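# Open the locker's drop-down gate using two robots

## Task

Get the locker's drop-down front gate open, releasing the spring pins at its two top corners so it can swing down, and leave it to settle in the open position on its own. Then release it and back both robots away. The gate must stay open without any robot supporting it. If either robot tips over or finishes leaning, the task fails.

## Robot and tools

ROBOTS. There are two identical Hello Robot Stretch 4 units, named r1 and r2. Each has an omni-wheel base, a lift that slides up a mast, an arm that telescopes forward, a three-joint wrist, a two-finger gripper and four cameras: <name>_head_camera, <name>_head_left_camera, <name>_head_right_camera and <name>_wrist_camera. A robot stands about 1.6 m tall, and its base edge is never more than 0.23 m from the base origin. The two robots act independently, and the same base command can give up to about 3 cm of different travel per metre.

FRAMES. Each robot reports only in its own frames. The base frame sits on the floor under the base centre, with x forward, y left and z up. The odometry frame is that base frame as it was when the scene started. hand_pose is given in the base frame and marks the point between the fingers, 0.015 m behind their tips. With every wrist joint at 0, its axes line up with the base axes. The printed value can be somewhat wrong. To judge where one robot is relative to the other, use the images, lidar_m and wrist_depth_mm. Each camera comes with a calibration: K, distortion, and T_world_to_cam from that robot's base frame. These are close but not exact, and the error is larger for the wrist camera when the arm is extended.

execute_actions. Arguments are "actions", a list holding one action or none, and "cameras", a list of camera names or "all". If you omit it or pass null you get every camera; [] gives no images. An action is an object with optional keys "r1" and "r2", and everything listed in it starts together. Inside each robot's entry:
- "base": exactly one relative move, counted from the base's last reported position. {"translate_m": d} drives straight, forward positive, -2 to 2 m. {"strafe_m": d} slides sideways, left positive, -2 to 2 m. {"rotate_rad": d} turns in place, counter-clockwise seen from above positive, -3.2 to 3.2.
- "joints": absolute targets by name. lift_m runs 0 to 1.2 m. arm_m runs 0 to 0.55 m of extension. wrist_yaw_rad runs -1.134 to 4.276: 0 points forward, positive turns left, 3.14 is stowed back, and above 3.4 it may hit the arm. wrist_pitch_rad runs -1.117 to 4.259: 0 is level and 1.57 points down. wrist_roll_rad runs -1.117 to 4.259: 0 keeps the fingers level, and positive turns clockwise seen from behind the gripper. gripper_m runs 0 to 0.08 m and is the finger gap. A joint counts as reached within ±0.004 for lift and arm, ±0.02 for yaw and roll, ±0.05 for pitch and ±0.002 for the gripper. A joint target outside its range is clipped and reported. Any other bad value or unknown key rejects the whole call.
- "pace": "slow", "default", "fast" or "max". The base then drives at up to 0.1, 0.3, 0.4 or 0.6 m/s and turns at up to 1, 2, 3 or 4 rad/s. With the lift above 0.2 these speeds are capped, falling to 0.3 m/s and 1 rad/s at lift 1.2.
- "contact_limits": {"arm_m": x}, with x from 0 (lightest) to 0.75. The default is 0.5. It sets how much force stops the arm's motion.
- {"end_of_arm": "enable_torque"}, sent on its own, powers wrist or gripper motors back up after a torque fault.
One action lasts at most 15 s. A robot, base or joint you leave out may still be driving toward its old target. Once a result reports a stop, the rest of the calls in that same reply are skipped.

wait {"seconds": 0 to 10} lets the scene run with no new commands and then returns state and images. zoom_image {"camera", "region": [x0, y0, x1, y1]} enlarges part of that camera's latest full image. Pixel (0,0) is the top-left corner, and the region can be at most 504x504. finished_scene {"scene": n} ends the current scene for good and tells you whether it succeeded, so the gate must already be resting open on its own.

RESULT LINES. base_status and joint_status give how each commanded motion ended:
- done
- off_target: stopped short and may still be pushing
- contact_stop_at_<key>: blocked; the part goes slack, and a slack lift can sink
- limit_stop_at_<name>, including own_body (self-collision) and tilt (lean over 6 degrees, which leaves lift, arm and wheels slack)
- time_out
- torque_fault: a wrist or gripper motor went limp and needs enable_torque
on_its_own lists things you did not command, and "held at" there means the target being held. lidar_m gives 12 distances in metres from the base origin, one per 30 degree sector: the 1st straight ahead, then counter-clockwise (4th left, 7th behind, 10th right). "-" means nothing seen or nearer than 0.25 m. wrist_depth_mm is a 7x7 grid from the top left, 100 to 2000 mm, and it also shows robot bodies. base_odometry comes from wheel turns, so slipping counts as travel, and heading runs -3.142 to 3.142. If turned_by_wheels and turned_by_imu differ by more than about 0.1 rad, the base hit something or slipped. base_tilt gives forward and right lean in degrees, with a fixed bias of up to 1.5. motor_effort is a percent of maximum, positive toward higher joint values, with the peak in brackets. For wheel_0 to wheel_2, positive turns the base right. The pictures line lists the order of the images.

GRIPPING. To grip, close to a gap smaller than the object. After a grip, off_target means something is between the fingers. If gripper effort stays more than about 50 away from 0, the gripper faults and can drop what it holds.

AVOID. Never let the robots press into each other: once bases are touching, even millimetres more drive is a hard press and ends the run. Avoid hard pushes or pulls with a raised gripper or a high contact limit, since these can tip a robot. Do not turn or drive carrying more than 1 kg with arm_m above 0.2. Avoid jamming the gripper with base or arm moves, which causes torque faults. Avoid self-collision from an upward-tilted, rolled gripper. Avoid slamming the gate or dropping things. To unfold the wrist at the start, send lift_m 0.4 with wrist_yaw_rad 0.

Each tool is called after "Call:" in YAML: its name, and indented under it one key for each argument.

## Session

Call:
execute_actions:
  actions: []

Scene clock: 0.00 s.
r1.base_odometry: x=+0.000 y=+0.000 heading=+0.000 (m, m, rad; r1's odometry frame)
r1.turned_by_wheels: +0.000 (rad since the last result)
r1.turned_by_imu: +0.000 (rad since the last result)
r1.base_tilt: forward=-0.5 right=-0.3 (deg)
r1.lidar_m: 1.48 1.21 1.23 1.33 2.25 1.77 1.75 3.48 3.47 2.32 1.89 1.88
r1.base_status: not commanded
r1.joint_positions: lift_m=+0.212 arm_m=-0.002 wrist_yaw_rad=+3.042 wrist_pitch_rad=+0.006 wrist_roll_rad=+0.013 gripper_m=+0.040
r1.joint_status: not commanded
r1.motor_effort: lift_m=+19 arm_m=+0 wrist_yaw_rad=+0 wrist_pitch_rad=-7 wrist_roll_rad=+0 gripper_m=-1 wheel_0=-1 wheel_1=+0 wheel_2=+0 (%)
r1.hand_pose: x=-0.0339 y=+0.1081 z=+0.3894 quat_wxyz=(+0.050, -0.003, +0.007, +0.999) (m; r1's base frame)
r1.wrist_depth_mm: - 144 - - - - - / - 123 174 - - - - / - 134 196 - 1921 - - / 148 153 - - - - - / 878 1983 1983 1983 1983 1983 1983 / 603 1160 113 1008 159 1255 1160 / 221 - - - - - -
r2.base_odometry: x=+0.000 y=+0.000 heading=+0.000 (m, m, rad; r2's odometry frame)
r2.turned_by_wheels: +0.000 (rad since the last result)
r2.turned_by_imu: +0.000 (rad since the last result)
r2.base_tilt: forward=+0.4 right=+0.2 (deg)
r2.lidar_m: 1.36 1.83 4.28 2.06 2.01 3.39 3.48 2.53 2.39 2.10 1.44 1.31
r2.base_status: not commanded
r2.joint_positions: lift_m=+0.250 arm_m=+0.000 wrist_yaw_rad=+3.095 wrist_pitch_rad=-0.009 wrist_roll_rad=-0.004 gripper_m=+0.040
r2.joint_status: not commanded
r2.motor_effort: lift_m=+20 arm_m=-1 wrist_yaw_rad=+0 wrist_pitch_rad=-7 wrist_roll_rad=-2 gripper_m=+1 wheel_0=+0 wheel_1=+0 wheel_2=+0 (%)
r2.hand_pose: x=-0.0372 y=+0.0972 z=+0.4300 quat_wxyz=(+0.023, +0.005, -0.002, +1.000) (m; r2's base frame)
r2.wrist_depth_mm: 148 148 - - - - - / - 146 - - - - - / - 124 190 - - - - / 105 138 200 - - - - / 139 149 - - - - - / - - - - - - - / 1308 1397 143 1366 146 1397 1397
pictures: r1_head_camera, r1_head_left_camera, r1_head_right_camera, r1_wrist_camera, r2_head_camera, r2_head_left_camera, r2_head_right_camera, r2_wrist_camera
Images, in order (width x height): r1_head_camera 420x560, r1_head_left_camera 420x672, r1_head_right_camera 420x672, r1_wrist_camera 616x392, r2_head_camera 420x560, r2_head_left_camera 420x672, r2_head_right_camera 420x672, r2_wrist_camera 616x392.

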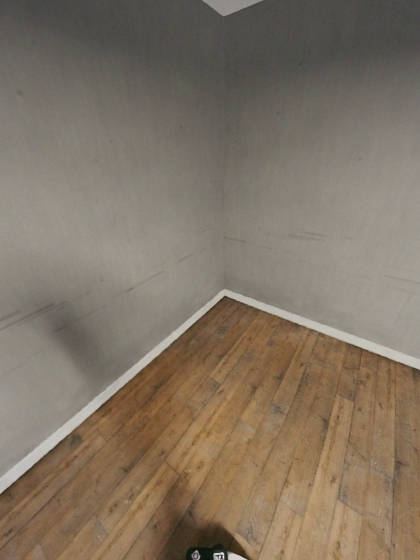

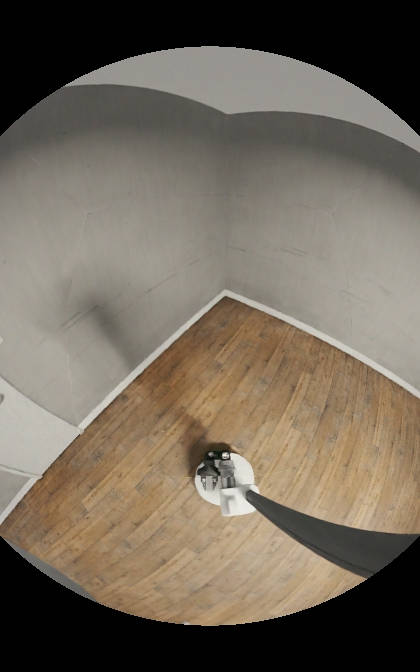

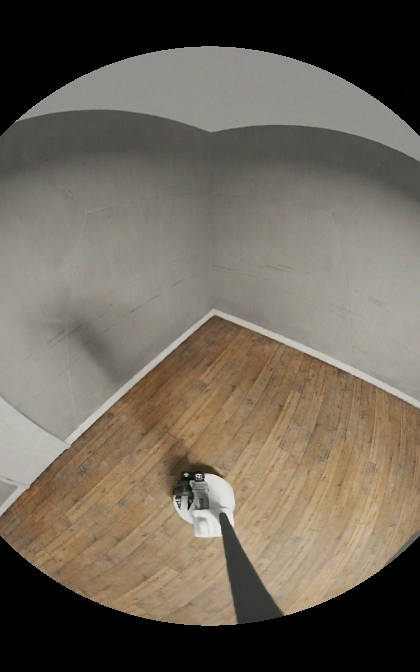

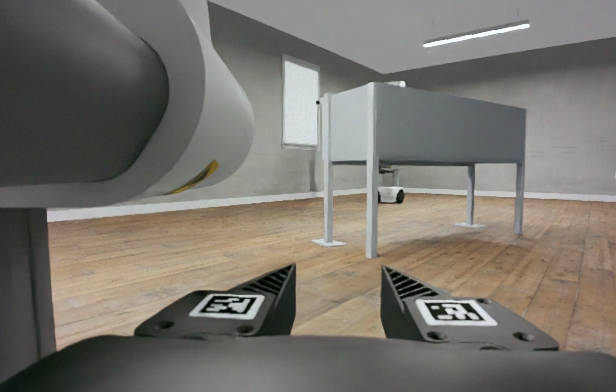

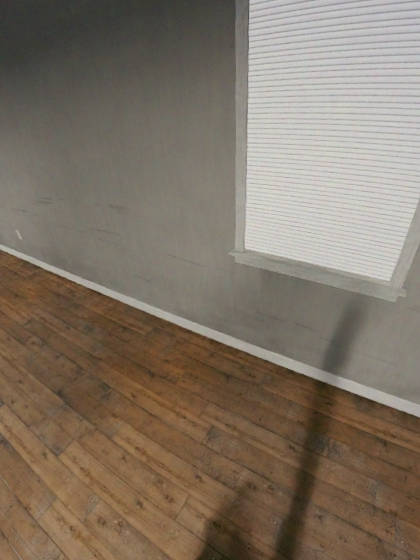

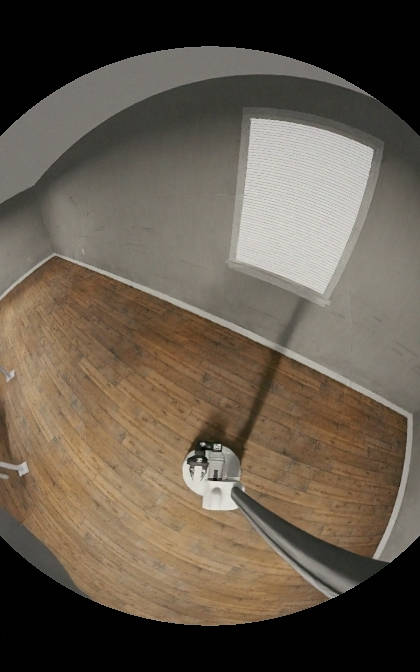

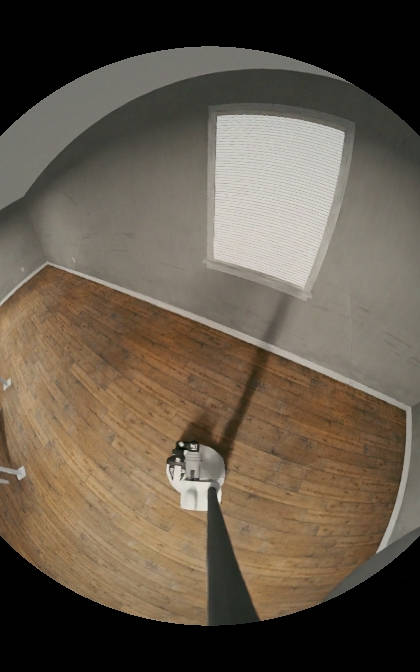

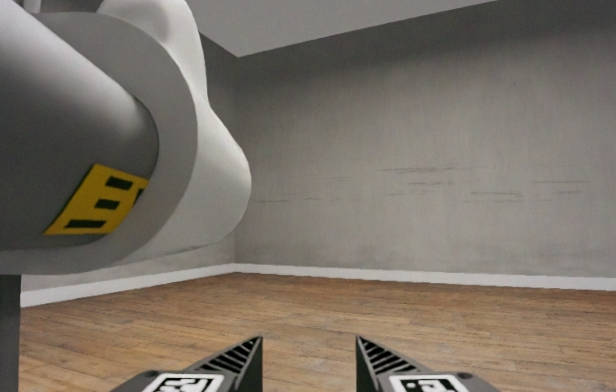

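Call:
execute_actions:
  actions:
    - {"r1":{"base":{"rotate_rad":3.1},"joints":{"lift_m":0.8,"wrist_yaw_rad":0},"pace":"fast"},"r2":{"base":{"rotate_rad":1.75},"joints":{"lift_m":0.8,"wrist_yaw_rad":0},"pace":"fast"}}
  cameras: ["r1_head_camera","r2_head_camera","r1_wrist_camera","r2_wrist_camera"]

Scene clock: 2.67 s.
r1.base_odometry: x=+0.000 y=+0.000 heading=+3.100 (m, m, rad; r1's odometry frame)
r1.turned_by_wheels: +3.100 (rad since the last result)
r1.turned_by_imu: +3.034 (rad since the last result)
r1.base_tilt: forward=-0.5 right=-0.2 (deg)
r1.lidar_m: 1.73 3.51 3.49 2.42 1.92 1.88 1.54 1.25 1.21 1.34 2.07 1.82
r1.base_status: done
r1.joint_positions: lift_m=+0.800 arm_m=-0.002 wrist_yaw_rad=+0.000 wrist_pitch_rad=+0.006 wrist_roll_rad=+0.013 gripper_m=+0.040
r1.joint_status: all done
r1.motor_effort: lift_m=+22(24) arm_m=+0(1) wrist_yaw_rad=-2(7) wrist_pitch_rad=-9(9) wrist_roll_rad=+1(0) gripper_m=-2(1) wheel_0=+0(11) wheel_1=+0(8) wheel_2=+0(7) (%)
r1.hand_pose: x=+0.3817 y=-0.0874 z=+0.9768 quat_wxyz=(+1.000, +0.007, +0.003, +0.000) (m; r1's base frame)
r1.wrist_depth_mm: - - - - - - - / - - - - - - - / - - - - - - - / - - - - 1983 1983 - / - - - - 1576 1708 - / - - 113 1983 158 - - / - - - - - - -
r2.base_odometry: x=+0.000 y=+0.000 heading=+1.750 (m, m, rad; r2's odometry frame)
r2.turned_by_wheels: +1.750 (rad since the last result)
r2.turned_by_imu: +1.742 (rad since the last result)
r2.base_tilt: forward=+0.4 right=+0.3 (deg)
r2.lidar_m: 2.02 3.44 3.39 3.05 2.40 2.36 1.76 1.36 1.33 1.45 2.18 2.78
r2.base_status: done
r2.joint_positions: lift_m=+0.800 arm_m=+0.000 wrist_yaw_rad=+0.001 wrist_pitch_rad=-0.009 wrist_roll_rad=-0.004 gripper_m=+0.040
r2.joint_status: all done
r2.motor_effort: lift_m=+22(25) arm_m=-1(1) wrist_yaw_rad=-2(9) wrist_pitch_rad=-7(7) wrist_roll_rad=-1(2) gripper_m=+0(0) wheel_0=+0(6) wheel_1=+0(5) wheel_2=+0(11) (%)
r2.hand_pose: x=+0.3839 y=-0.0873 z=+0.9799 quat_wxyz=(+1.000, -0.002, -0.005, +0.000) (m; r2's base frame)
r2.wrist_depth_mm: - - - - - - - / - - - - - - - / - - - - - - - / - - - - - - - / - - - - - - - / - - 1921 1983 - - - / - - 143 - 146 - -
pictures: r1_head_camera, r1_wrist_camera, r2_head_camera, r2_wrist_camera
camera_calibration (this result's frames):
r1_wrist_camera: T_world_to_cam=[[0.0716802, -0.99701, -0.0288726, -0.0765085], [-0.0755581, 0.0234362, -0.996866, 1.05498], [0.994562, 0.0736371, -0.0736522, -0.147801], [0, 0, 0, 1]] pos_world=[0.232194, -0.0901207, 1.03858]
r2_wrist_camera: T_world_to_cam=[[-0.00677763, -0.999394, 0.0341408, -0.12191], [0.0921812, -0.0346207, -0.99514, 1.00729], [0.995719, -0.00359755, 0.09236, -0.32558], [0, 0, 0, 1]] pos_world=[0.230507, -0.0881343, 1.03663]
Images, in order (width x height): r1_head_camera 420x560, r1_wrist_camera 616x392, r2_head_camera 420x560, r2_wrist_camera 616x392.

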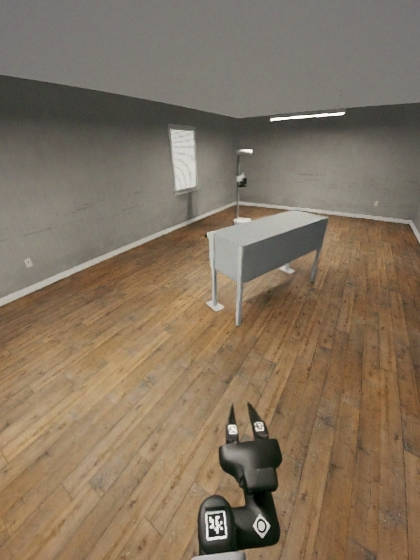

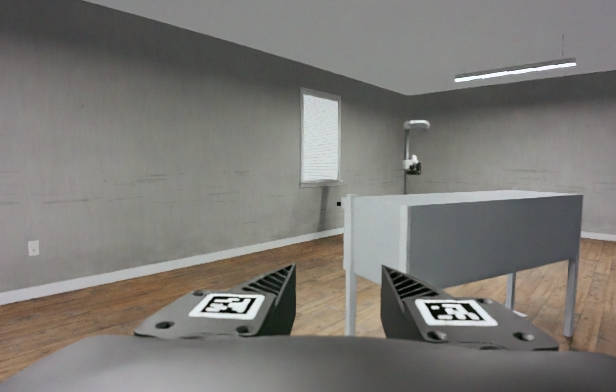

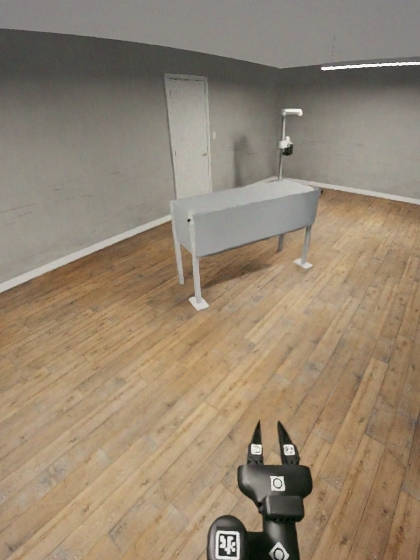

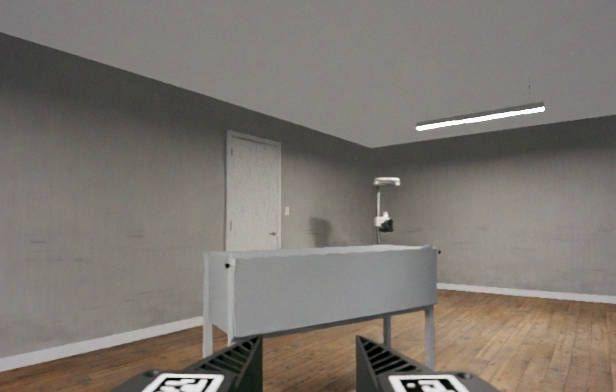

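Call:
execute_actions:
  actions:
    - {"r1":{"base":{"rotate_rad":-1.02},"joints":{"lift_m":0.68,"gripper_m":0.07},"pace":"fast"},"r2":{"base":{"rotate_rad":-1.0},"joints":{"lift_m":0.68,"gripper_m":0.07},"pace":"fast"}}
  cameras: []

Call:
execute_actions:
  actions:
    - {"r1":{"base":{"strafe_m":1.73},"pace":"max"},"r2":{"base":{"strafe_m":1.96},"pace":"max"}}
  cameras: []

Call:
execute_actions:
  actions:
    - {"r1":{"base":{"translate_m":0.4},"pace":"fast"},"r2":{"base":{"translate_m":0.15},"pace":"fast"}}
  cameras: ["r1_head_camera","r2_head_camera","r1_wrist_camera","r2_wrist_camera"]

Scene clock: 4.77 s.
r1.base_odometry: x=+0.000 y=+0.000 heading=+2.080 (m, m, rad; r1's odometry frame)
r1.turned_by_wheels: -1.020 (rad since the last result)
r1.turned_by_imu: -0.999 (rad since the last result)
r1.base_tilt: forward=-0.6 right=-0.2 (deg)
r1.lidar_m: 2.18 1.75 1.71 3.55 3.50 2.39 1.91 1.86 1.53 1.22 1.21 1.33
r1.base_status: done
r1.joint_positions: lift_m=+0.680 arm_m=-0.002 wrist_yaw_rad=+0.000 wrist_pitch_rad=+0.006 wrist_roll_rad=+0.013 gripper_m=+0.070
r1.joint_status: all done
r1.motor_effort: lift_m=+16(20) arm_m=+0(1) wrist_yaw_rad=+0(1) wrist_pitch_rad=-7(9) wrist_roll_rad=+0(1) gripper_m=+0(0) wheel_0=+0(4) wheel_1=+0(5) wheel_2=+0(5) (%)
r1.hand_pose: x=+0.3817 y=-0.0874 z=+0.8572 quat_wxyz=(+1.000, +0.007, +0.003, +0.000) (m; r1's base frame)
r1.wrist_depth_mm: - - - - - 1397 1098 / - - - - - 1464 1098 / - - - - - 1430 1118 / 1756 - - - - 1464 1118 / 1863 - - - - 1499 1138 / - - 136 - - 125 1078 / 1756 - - - - - -
r2.base_odometry: x=+0.000 y=+0.000 heading=+0.750 (m, m, rad; r2's odometry frame)
r2.turned_by_wheels: -1.000 (rad since the last result)
r2.turned_by_imu: -0.997 (rad since the last result)
r2.base_tilt: forward=+0.5 right=+0.4 (deg)
r2.lidar_m: 2.36 2.60 2.00 3.41 3.38 2.96 2.39 2.39 1.66 1.34 1.32 1.47
r2.base_status: done
r2.joint_positions: lift_m=+0.680 arm_m=+0.000 wrist_yaw_rad=+0.000 wrist_pitch_rad=-0.009 wrist_roll_rad=-0.004 gripper_m=+0.070
r2.joint_status: all done
r2.motor_effort: lift_m=+17(20) arm_m=-1(1) wrist_yaw_rad=-1(2) wrist_pitch_rad=-7(7) wrist_roll_rad=-2(3) gripper_m=+3(2) wheel_0=+1(6) wheel_1=-1(11) wheel_2=+0(8) (%)
r2.hand_pose: x=+0.3839 y=-0.0874 z=+0.8604 quat_wxyz=(+1.000, -0.002, -0.005, +0.000) (m; r2's base frame)
r2.wrist_depth_mm: - - - - - 1576 1229 / - - - - - 1618 1281 / - - - - - 1618 1229 / - - - - - 1618 1229 / - - - - - 1537 1229 / - - - - - 1499 1255 / - - 152 - 152 1430 1229
pictures: none
No camera images: the call's "cameras" was empty. Leave "cameras" out to get every camera's image.

Scene clock: 10.47 s.
r1.base_odometry: x=-1.510 y=-0.844 heading=+2.080 (m, m, rad; r1's odometry frame)
r1.turned_by_wheels: +0.000 (rad since the last result)
r1.turned_by_imu: -0.001 (rad since the last result)
r1.base_tilt: forward=-0.5 right=-0.3 (deg)
r1.lidar_m: 1.19 4.52 2.34 1.88 1.87 2.07 2.51 2.48 2.75 2.85 2.78 1.26
r1.base_status: done
r1.joint_positions: lift_m=+0.680 arm_m=-0.002 wrist_yaw_rad=+0.000 wrist_pitch_rad=+0.006 wrist_roll_rad=+0.013 gripper_m=+0.070
r1.joint_status: not commanded
r1.motor_effort: lift_m=+16(16) arm_m=-1(1) wrist_yaw_rad=+1(1) wrist_pitch_rad=-6(7) wrist_roll_rad=+0(0) gripper_m=+1(1) wheel_0=+2(8) wheel_1=+0(6) wheel_2=+1(2) (%)
r1.hand_pose: x=+0.3817 y=-0.0874 z=+0.8572 quat_wxyz=(+1.000, +0.007, +0.003, +0.000) (m; r1's base frame)
r1.wrist_depth_mm: - - - - - - - / - - - - - - - / - - - - - - - / - - - 991 991 - - / - - - 1008 1008 991 - / - - 136 - 1025 125 - / 1756 - - - - - -
r2.base_odometry: x=-1.336 y=+1.434 heading=+0.750 (m, m, rad; r2's odometry frame)
r2.turned_by_wheels: +0.000 (rad since the last result)
r2.turned_by_imu: +0.004 (rad since the last result)
r2.base_tilt: forward=+0.5 right=+0.2 (deg)
r2.lidar_m: 0.79 0.86 1.92 1.56 1.56 1.74 2.74 3.07 3.39 3.19 3.18 3.51
r2.base_status: done
r2.joint_positions: lift_m=+0.680 arm_m=+0.000 wrist_yaw_rad=+0.000 wrist_pitch_rad=-0.009 wrist_roll_rad=-0.004 gripper_m=+0.070
r2.joint_status: not commanded
r2.motor_effort: lift_m=+18(18) arm_m=-2(1) wrist_yaw_rad=-1(1) wrist_pitch_rad=-7(7) wrist_roll_rad=-3(2) gripper_m=+3(2) wheel_0=+1(12) wheel_1=+0(10) wheel_2=+0(1) (%)
r2.hand_pose: x=+0.3839 y=-0.0874 z=+0.8603 quat_wxyz=(+1.000, -0.002, -0.005, +0.000) (m; r2's base frame)
r2.wrist_depth_mm: - - - - - - - / - - - - - - - / - - - - - - - / - - - - - - - / - 621 615 615 - - - / - 615 609 609 - - - / - 603 153 591 152 - -
pictures: none
No camera images: the call's "cameras" was empty. Leave "cameras" out to get every camera's image.

Scene clock: 12.90 s.
r1.base_odometry: x=-1.706 y=-0.494 heading=+2.080 (m, m, rad; r1's odometry frame)
r1.turned_by_wheels: +0.000 (rad since the last result)
r1.turned_by_imu: -0.001 (rad since the last result)
r1.base_tilt: forward=-0.5 right=-0.3 (deg)
r1.lidar_m: 0.77 4.83 2.50 2.02 2.02 2.26 2.88 2.85 3.12 2.68 2.68 0.81
r1.base_status: done
r1.joint_positions: lift_m=+0.680 arm_m=-0.002 wrist_yaw_rad=+0.000 wrist_pitch_rad=+0.006 wrist_roll_rad=+0.013 gripper_m=+0.070
r1.joint_status: not commanded
r1.motor_effort: lift_m=+16(16) arm_m=-1(1) wrist_yaw_rad=-1(0) wrist_pitch_rad=-7(8) wrist_roll_rad=+0(1) gripper_m=+1(1) wheel_0=-2(6) wheel_1=-1(5) wheel_2=+0(14) (%)
r1.hand_pose: x=+0.3817 y=-0.0874 z=+0.8572 quat_wxyz=(+1.000, +0.007, +0.003, +0.000) (m; r1's base frame)
r1.wrist_depth_mm: - - - - - - - / - - - - - - - / - - - - - - - / - - - 597 591 574 634 / - - - 591 591 585 574 / - - 136 609 603 125 580 / 1808 - - - - - -
r2.base_odometry: x=-1.226 y=+1.536 heading=+0.750 (m, m, rad; r2's odometry frame)
r2.turned_by_wheels: +0.000 (rad since the last result)
r2.turned_by_imu: -0.001 (rad since the last result)
r2.base_tilt: forward=+0.6 right=+0.2 (deg)
r2.lidar_m: 0.65 0.72 1.96 1.62 1.58 1.74 2.84 3.21 3.57 3.13 3.12 3.47
r2.base_status: done
r2.joint_positions: lift_m=+0.680 arm_m=+0.000 wrist_yaw_rad=+0.000 wrist_pitch_rad=-0.009 wrist_roll_rad=-0.004 gripper_m=+0.070
r2.joint_status: not commanded
r2.motor_effort: lift_m=+18(18) arm_m=-1(2) wrist_yaw_rad=+0(0) wrist_pitch_rad=-7(7) wrist_roll_rad=-2(3) gripper_m=+2(3) wheel_0=+0(7) wheel_1=-1(6) wheel_2=+2(12) (%)
r2.hand_pose: x=+0.3839 y=-0.0874 z=+0.8603 quat_wxyz=(+1.000, -0.002, -0.005, +0.000) (m; r2's base frame)
r2.wrist_depth_mm: - - - - - - - / - - - - - - - / - - - - - - - / - - - - - - - / 477 480 488 466 - - - / 469 462 462 445 - - - / 466 462 153 439 152 - -
pictures: r1_head_camera, r1_wrist_camera, r2_head_camera, r2_wrist_camera
camera_calibration (this result's frames):
r1_wrist_camera: T_world_to_cam=[[0.0714166, -0.997029, -0.0288718, -0.0799166], [-0.0755485, 0.0234556, -0.996866, 0.93581], [0.994581, 0.073374, -0.0736489, -0.156619], [0, 0, 0, 1]] pos_world=[0.232177, -0.0901373, 0.919036]
r2_wrist_camera: T_world_to_cam=[[-0.0073969, -0.99939, 0.0341412, -0.117721], [0.0921702, -0.0346782, -0.995139, 0.888274], [0.995716, -0.00421414, 0.0923705, -0.31455], [0, 0, 0, 1]] pos_world=[0.230459, -0.088171, 0.917031]
Images, in order (width x height): r1_head_camera 420x560, r1_wrist_camera 616x392, r2_head_camera 420x560, r2_wrist_camera 616x392.

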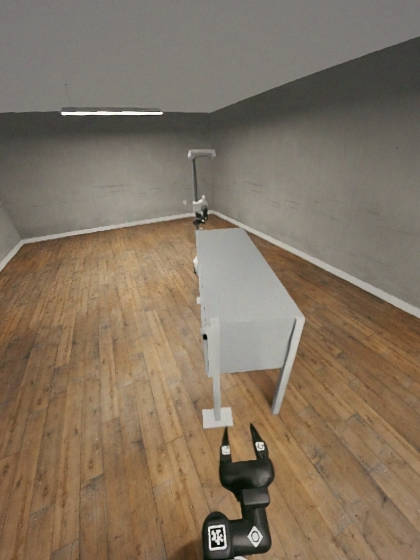

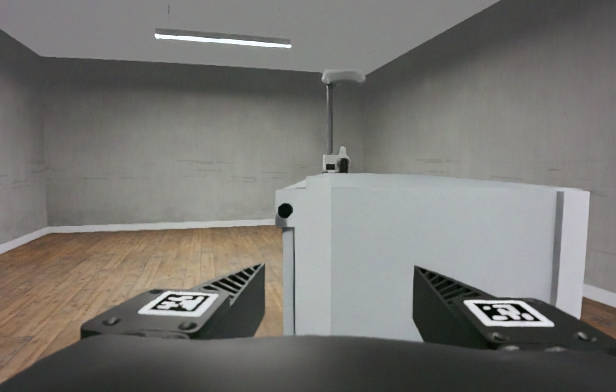

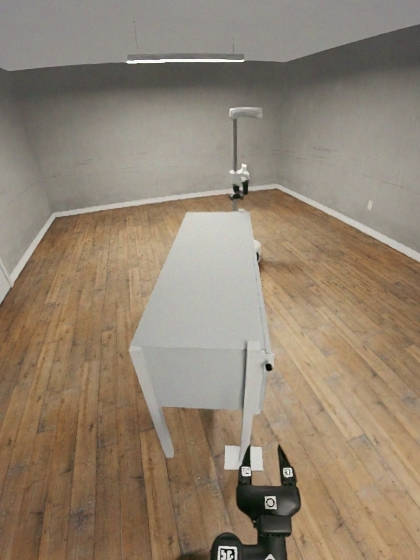

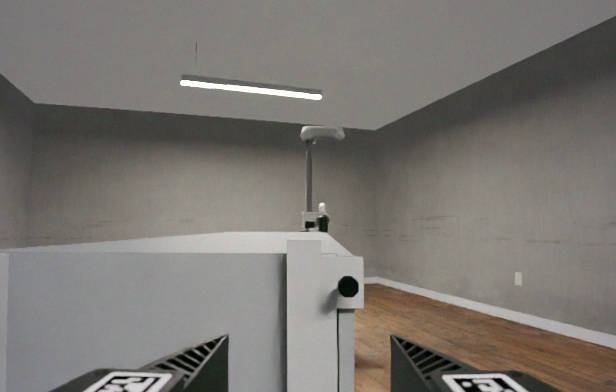

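Call:
execute_actions:
  actions:
    - {"r1":{"base":{"strafe_m":0.073},"joints":{"arm_m":0.28}},"r2":{"base":{"strafe_m":-0.049},"joints":{"arm_m":0.15}}}
  cameras: ["r1_head_camera","r2_head_camera","r1_wrist_camera","r2_wrist_camera"]

Scene clock: 15.00 s.
r1.base_odometry: x=-1.769 y=-0.530 heading=+2.080 (m, m, rad; r1's odometry frame)
r1.turned_by_wheels: +0.000 (rad since the last result)
r1.turned_by_imu: -0.001 (rad since the last result)
r1.base_tilt: forward=-0.5 right=-0.3 (deg)
r1.lidar_m: 0.76 4.69 2.39 1.97 1.96 2.14 2.90 2.88 3.18 2.75 2.74 0.82
r1.base_status: done
r1.joint_positions: lift_m=+0.680 arm_m=+0.279 wrist_yaw_rad=+0.000 wrist_pitch_rad=+0.006 wrist_roll_rad=+0.013 gripper_m=+0.070
r1.joint_status: all done
r1.motor_effort: lift_m=+16(16) arm_m=+7(9) wrist_yaw_rad=+0(1) wrist_pitch_rad=-7(8) wrist_roll_rad=+0(1) gripper_m=+1(1) wheel_0=+0(7) wheel_1=-1(8) wheel_2=+0(1) (%)
r1.hand_pose: x=+0.6624 y=-0.0874 z=+0.8572 quat_wxyz=(+1.000, +0.007, +0.003, +0.000) (m; r1's base frame)
r1.wrist_depth_mm: - - - - - - - / - - - - - - - / - - - - - - - / - - - - 306 387 389 / - - - 298 293 304 300 / - - 136 - 296 125 301 / 1756 - - - - - -
r2.base_odometry: x=-1.193 y=+1.501 heading=+0.750 (m, m, rad; r2's odometry frame)
r2.turned_by_wheels: +0.000 (rad since the last result)
r2.turned_by_imu: -0.001 (rad since the last result)
r2.base_tilt: forward=+0.5 right=+0.2 (deg)
r2.lidar_m: 0.65 0.72 2.04 1.66 1.64 1.83 2.92 3.20 3.52 3.09 3.06 3.45
r2.base_status: done
r2.joint_positions: lift_m=+0.680 arm_m=+0.149 wrist_yaw_rad=+0.000 wrist_pitch_rad=-0.009 wrist_roll_rad=-0.004 gripper_m=+0.070
r2.joint_status: all done
r2.motor_effort: lift_m=+18(18) arm_m=+5(6) wrist_yaw_rad=-1(1) wrist_pitch_rad=-7(7) wrist_roll_rad=-2(3) gripper_m=+3(2) wheel_0=-1(7) wheel_1=+0(7) wheel_2=+0(3) (%)
r2.hand_pose: x=+0.5328 y=-0.0874 z=+0.8603 quat_wxyz=(+1.000, -0.002, -0.005, +0.000) (m; r2's base frame)
r2.wrist_depth_mm: - - - - - - - / - - - - - - - / - - - - - - - / - - - - - - - / 449 459 327 1983 - - - / 317 317 297 294 - - - / 315 314 153 301 152 - -
pictures: r1_head_camera, r1_wrist_camera, r2_head_camera, r2_wrist_camera
camera_calibration (this result's frames):
r1_wrist_camera: T_world_to_cam=[[0.0715512, -0.997019, -0.0288703, -0.100022], [-0.0755299, 0.0234455, -0.996868, 0.957007], [0.994573, 0.0735077, -0.0736272, -0.435771], [0, 0, 0, 1]] pos_world=[0.512846, -0.0901289, 0.919037]
r2_wrist_camera: T_world_to_cam=[[-0.00735725, -0.99939, 0.034141, -0.116632], [0.0921893, -0.0346744, -0.995138, 0.874545], [0.995714, -0.00417404, 0.0923881, -0.462795], [0, 0, 0, 1]] pos_world=[0.379329, -0.0881686, 0.917032]
Images, in order (width x height): r1_head_camera 420x560, r1_wrist_camera 616x392, r2_head_camera 420x560, r2_wrist_camera 616x392.

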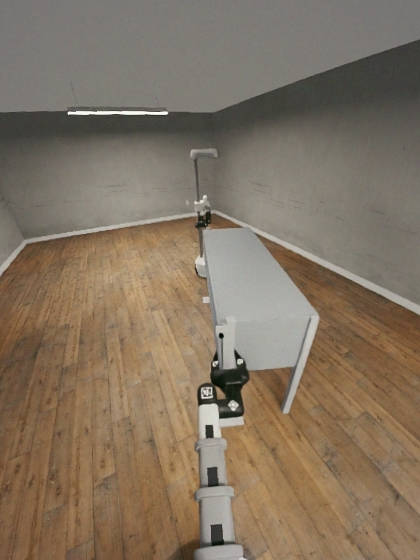

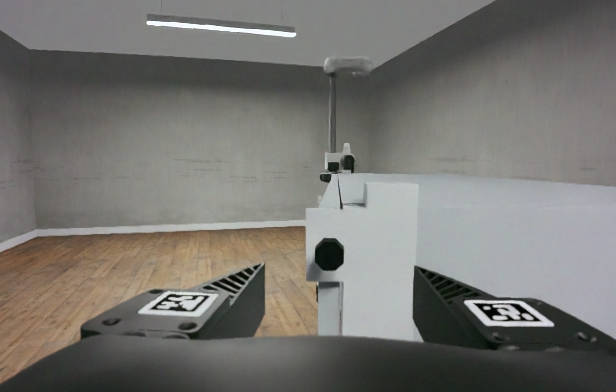

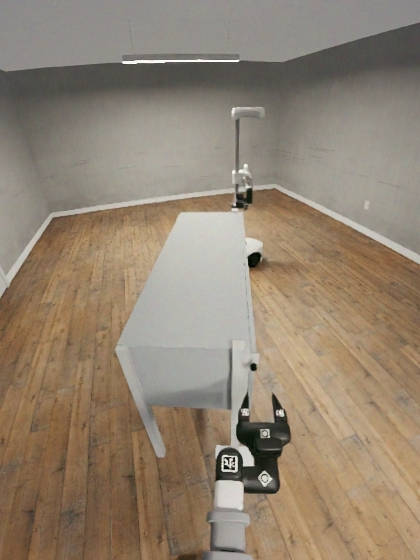

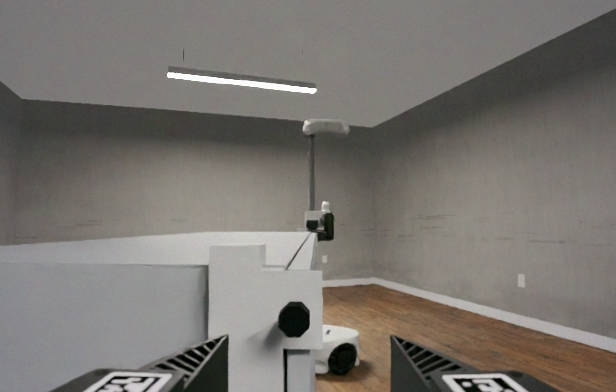

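Call:
execute_actions:
  actions:
    - {"r1":{"base":{"strafe_m":0.006},"joints":{"arm_m":0.395},"contact_limits":{"arm_m":0.15}},"r2":{"base":{"strafe_m":0.008},"joints":{"arm_m":0.26},"contact_limits":{"arm_m":0.15}}}
  cameras: ["r1_wrist_camera","r2_wrist_camera"]

Call:
execute_actions:
  actions:
    - {"r1":{"joints":{"gripper_m":0.0}},"r2":{"joints":{"gripper_m":0.0}}}
  cameras: ["r1_wrist_camera","r2_wrist_camera"]

Call:
execute_actions:
  actions:
    - {"r1":{"joints":{"arm_m":0.365},"pace":"slow"},"r2":{"joints":{"arm_m":0.23},"pace":"slow"}}
  cameras: ["r1_head_camera","r1_wrist_camera","r2_wrist_camera"]

Scene clock: 16.53 s.
r1.base_odometry: x=-1.775 y=-0.533 heading=+2.080 (m, m, rad; r1's odometry frame)
r1.turned_by_wheels: +0.000 (rad since the last result)
r1.turned_by_imu: +0.000 (rad since the last result)
r1.base_tilt: forward=-0.5 right=-0.2 (deg)
r1.lidar_m: 0.77 4.68 2.40 1.97 1.95 2.17 2.91 2.87 3.20 2.79 2.73 0.84
r1.base_status: done
r1.joint_positions: lift_m=+0.680 arm_m=+0.394 wrist_yaw_rad=+0.000 wrist_pitch_rad=+0.006 wrist_roll_rad=+0.013 gripper_m=+0.070
r1.joint_status: all done
r1.motor_effort: lift_m=+16(16) arm_m=+7(9) wrist_yaw_rad=-2(1) wrist_pitch_rad=-8(10) wrist_roll_rad=+1(0) gripper_m=+0(0) wheel_0=+1(7) wheel_1=-1(8) wheel_2=+0(1) (%)
r1.contact_limits: arm_m 0.15
r1.hand_pose: x=+0.7774 y=-0.0874 z=+0.8572 quat_wxyz=(+1.000, +0.007, +0.003, +0.000) (m; r1's base frame)
r1.wrist_depth_mm: - - - - - - - / - - - - - - - / - - - - - - - / - - - - 276 387 640 / - - - 195 177 190 189 / - - 136 182 179 125 - / 1808 - - - - - -
r2.base_odometry: x=-1.199 y=+1.506 heading=+0.750 (m, m, rad; r2's odometry frame)
r2.turned_by_wheels: +0.000 (rad since the last result)
r2.turned_by_imu: +0.000 (rad since the last result)
r2.base_tilt: forward=+0.5 right=+0.4 (deg)
r2.lidar_m: 0.68 0.72 2.04 1.66 1.64 1.81 2.89 3.20 3.53 3.10 3.06 3.44
r2.base_status: done
r2.joint_positions: lift_m=+0.680 arm_m=+0.259 wrist_yaw_rad=+0.000 wrist_pitch_rad=-0.009 wrist_roll_rad=-0.004 gripper_m=+0.070
r2.joint_status: all done
r2.motor_effort: lift_m=+18(18) arm_m=+5(5) wrist_yaw_rad=-1(0) wrist_pitch_rad=-7(7) wrist_roll_rad=-2(3) gripper_m=+2(2) wheel_0=+2(8) wheel_1=+0(7) wheel_2=+0(1) (%)
r2.contact_limits: arm_m 0.15
r2.hand_pose: x=+0.6427 y=-0.0874 z=+0.8603 quat_wxyz=(+1.000, -0.002, -0.005, +0.000) (m; r2's base frame)
r2.wrist_depth_mm: - - - - - - - / - - - - - - - / - - - - - - - / - - - - - - - / 442 452 250 1863 - - - / 207 206 187 186 - - - / 206 204 153 183 152 - -
pictures: r1_wrist_camera, r2_wrist_camera
camera_calibration (this result's frames):
r1_wrist_camera: T_world_to_cam=[[0.0715498, -0.997019, -0.0288692, -0.10825], [-0.0755157, 0.0234456, -0.996869, 0.965685], [0.994574, 0.0735058, -0.0736131, -0.550149], [0, 0, 0, 1]] pos_world=[0.627834, -0.090129, 0.919038]
r2_wrist_camera: T_world_to_cam=[[-0.00733803, -0.99939, 0.034141, -0.115831], [0.092201, -0.0346726, -0.995137, 0.8644], [0.995713, -0.00415451, 0.0923992, -0.572318], [0, 0, 0, 1]] pos_world=[0.489316, -0.0881675, 0.917032]
Images, in order (width x height): r1_wrist_camera 616x392, r2_wrist_camera 616x392.

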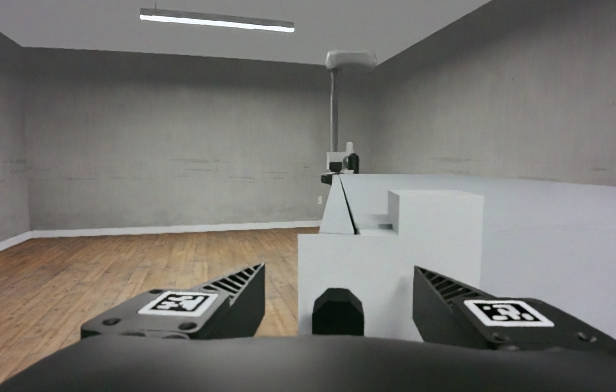

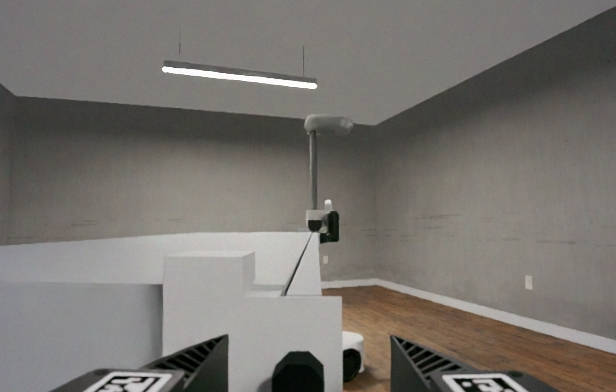

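Scene clock: 17.70 s.
r1.base_odometry: x=-1.775 y=-0.533 heading=+2.080 (m, m, rad; r1's odometry frame)
r1.turned_by_wheels: +0.000 (rad since the last result)
r1.turned_by_imu: +0.000 (rad since the last result)
r1.base_tilt: forward=-0.5 right=-0.2 (deg)
r1.lidar_m: 0.77 4.71 2.41 1.97 1.94 2.18 2.91 2.89 3.17 2.76 2.75 0.83
r1.base_status: not commanded
r1.joint_positions: lift_m=+0.680 arm_m=+0.394 wrist_yaw_rad=+0.000 wrist_pitch_rad=+0.006 wrist_roll_rad=+0.014 gripper_m=+0.018
r1.joint_status: gripper_m off_target (ended at +0.018, target +0.000)
r1.on_its_own: gripper_m is held at +0.014, not at your +0.000, by its contact guard: the fingers met something
r1.motor_effort: lift_m=+16(16) arm_m=+7(7) wrist_yaw_rad=+0(2) wrist_pitch_rad=-8(9) wrist_roll_rad=-2(3) gripper_m=-45(57) wheel_0=+1(1) wheel_1=-1(1) wheel_2=+0(0) (%)
r1.hand_pose: x=+0.7774 y=-0.0874 z=+0.8572 quat_wxyz=(+1.000, +0.007, +0.003, +0.000) (m; r1's base frame)
r1.wrist_depth_mm: - - - - - - - / - - - - - - - / - - - - - - - / - - - - 276 379 627 / - - - 195 177 189 189 / - - - 144 115 192 191 / 1808 - - - - - -
r2.base_odometry: x=-1.199 y=+1.506 heading=+0.751 (m, m, rad; r2's odometry frame)
r2.turned_by_wheels: +0.001 (rad since the last result)
r2.turned_by_imu: +0.000 (rad since the last result)
r2.base_tilt: forward=+0.4 right=+0.3 (deg)
r2.lidar_m: 0.68 0.73 2.04 1.65 1.64 1.83 2.88 3.21 3.55 3.09 3.08 3.44
r2.base_status: not commanded
r2.joint_positions: lift_m=+0.680 arm_m=+0.259 wrist_yaw_rad=+0.004 wrist_pitch_rad=-0.009 wrist_roll_rad=-0.004 gripper_m=+0.018
r2.joint_status: gripper_m off_target (ended at +0.018, target +0.000)
r2.on_its_own: gripper_m is held at +0.014, not at your +0.000, by its contact guard: the fingers met something
r2.motor_effort: lift_m=+18(18) arm_m=+5(5) wrist_yaw_rad=-13(13) wrist_pitch_rad=-7(7) wrist_roll_rad=-3(4) gripper_m=-44(54) wheel_0=+6(6) wheel_1=+3(3) wheel_2=+1(1) (%)
r2.hand_pose: x=+0.6431 y=-0.0865 z=+0.8604 quat_wxyz=(+1.000, -0.002, -0.005, +0.002) (m; r2's base frame)
r2.wrist_depth_mm: - - - - - - - / - - - - - - - / - - - - - - - / - - - - - - - / 449 455 220 768 - - - / 209 206 187 186 - - - / 206 205 185 151 - - -
pictures: r1_wrist_camera, r2_wrist_camera
camera_calibration (this result's frames):
r1_wrist_camera: T_world_to_cam=[[0.071494, -0.996991, -0.0299517, -0.107287], [-0.0755144, 0.0245322, -0.996843, 0.965757], [0.994578, 0.0735301, -0.0735333, -0.55022], [0, 0, 0, 1]] pos_world=[0.627836, -0.0901983, 0.919035]
r2_wrist_camera: T_world_to_cam=[[-0.00299515, -0.999427, 0.0337208, -0.11734], [0.0923834, -0.0338533, -0.995148, 0.864368], [0.995719, 0.000134628, 0.0924319, -0.572352], [0, 0, 0, 1]] pos_world=[0.489697, -0.0879337, 0.917034]
Images, in order (width x height): r1_wrist_camera 616x392, r2_wrist_camera 616x392.

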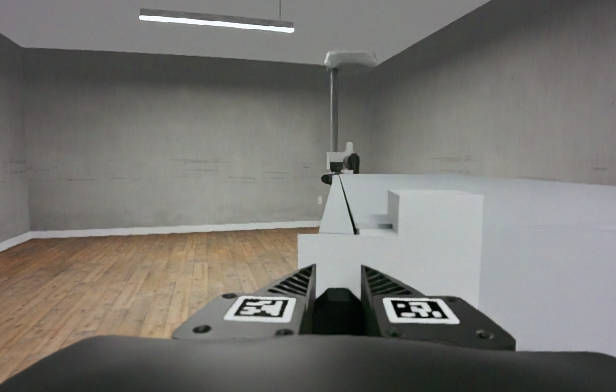

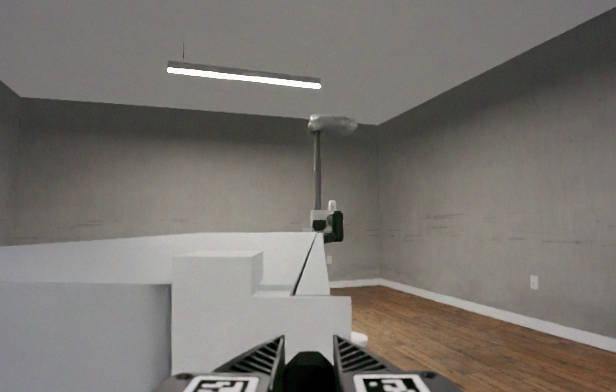

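Scene clock: 19.27 s.
r1.base_odometry: x=-1.775 y=-0.533 heading=+2.081 (m, m, rad; r1's odometry frame)
r1.turned_by_wheels: +0.001 (rad since the last result)
r1.turned_by_imu: -0.033 (rad since the last result)
r1.base_tilt: forward=-0.5 right=-0.3 (deg)
r1.lidar_m: 0.75 5.02 2.46 1.97 1.94 2.13 2.95 2.91 3.20 2.78 2.75 0.79
r1.base_status: not commanded
r1.joint_positions: lift_m=+0.680 arm_m=+0.367 wrist_yaw_rad=+0.011 wrist_pitch_rad=+0.006 wrist_roll_rad=+0.014 gripper_m=+0.018
r1.joint_status: all done
r1.on_its_own: gripper_m is held at +0.014, not at your +0.000, by its contact guard: the fingers met something; wrist_yaw_rad is at rest, and its effort (-33) is outside its rest range (-13 to +13)
r1.motor_effort: lift_m=+16(16) arm_m=-11(20) wrist_yaw_rad=-33(50) wrist_pitch_rad=-8(11) wrist_roll_rad=-2(3) gripper_m=-46(45) wheel_0=+4(6) wheel_1=+0(6) wheel_2=+10(18) (%)
r1.hand_pose: x=+0.7515 y=-0.0850 z=+0.8571 quat_wxyz=(+1.000, +0.007, +0.003, +0.006) (m; r1's base frame)
r1.wrist_depth_mm: - - - - - - - / - - - - - - - / - - - - - - - / - - - - 276 379 634 / - - 842 891 182 196 196 / - 462 530 144 115 199 198 / 338 - - - - - -
r2.base_odometry: x=-1.198 y=+1.506 heading=+0.750 (m, m, rad; r2's odometry frame)
r2.turned_by_wheels: -0.001 (rad since the last result)
r2.turned_by_imu: -0.008 (rad since the last result)
r2.base_tilt: forward=+0.5 right=+0.3 (deg)
r2.lidar_m: 0.67 0.71 2.05 1.65 1.64 1.82 2.87 3.19 3.52 3.11 3.09 0.71
r2.base_status: not commanded
r2.joint_positions: lift_m=+0.680 arm_m=+0.231 wrist_yaw_rad=+0.000 wrist_pitch_rad=-0.009 wrist_roll_rad=-0.004 gripper_m=+0.014
r2.joint_status: all done
r2.on_its_own: gripper_m is held at +0.014, not at your +0.000, by its contact guard: the fingers met something
r2.motor_effort: lift_m=+18(18) arm_m=-4(19) wrist_yaw_rad=-2(48) wrist_pitch_rad=-7(10) wrist_roll_rad=-3(3) gripper_m=-2(44) wheel_0=+0(6) wheel_1=+0(4) wheel_2=+1(17) (%)
r2.hand_pose: x=+0.6144 y=-0.0873 z=+0.8603 quat_wxyz=(+1.000, -0.002, -0.005, +0.000) (m; r2's base frame)
r2.wrist_depth_mm: - - - - - - - / - - - - - - - / - - - - - - - / - - - - - - - / 445 455 223 1661 - - - / 234 233 213 213 1025 - - / 230 230 211 175 654 521 -
pictures: r1_head_camera, r1_wrist_camera, r2_wrist_camera
camera_calibration (this result's frames):
r1_wrist_camera: T_world_to_cam=[[0.0825578, -0.996144, -0.0297024, -0.111535], [-0.0763231, 0.0233968, -0.996809, 0.964109], [0.993659, 0.0845613, -0.0740972, -0.522567], [0, 0, 0, 1]] pos_world=[0.602046, -0.089473, 0.918999]
r2_wrist_camera: T_world_to_cam=[[-0.00695791, -0.999403, 0.0338363, -0.115931], [0.0921411, -0.034334, -0.995154, 0.867075], [0.995722, -0.00380647, 0.092325, -0.544044], [0, 0, 0, 1]] pos_world=[0.461017, -0.088163, 0.917025]
Images, in order (width x height): r1_head_camera 420x560, r1_wrist_camera 616x392, r2_wrist_camera 616x392.

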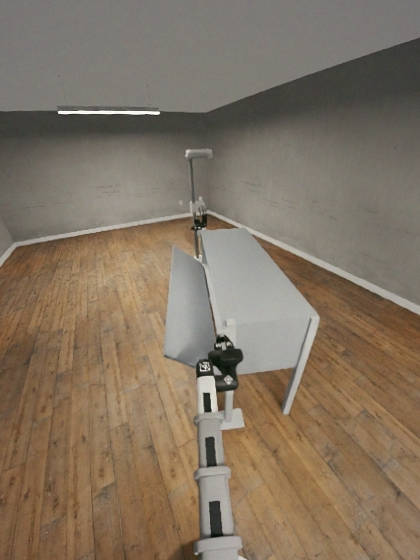

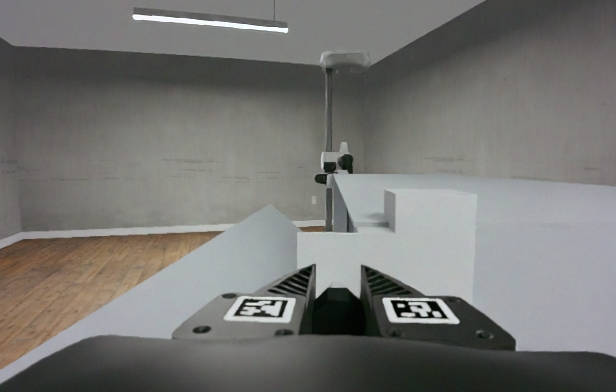

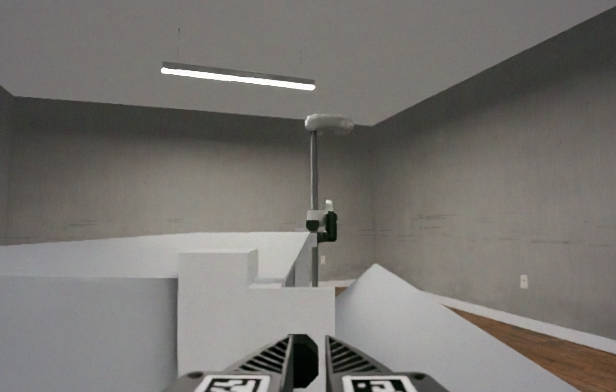

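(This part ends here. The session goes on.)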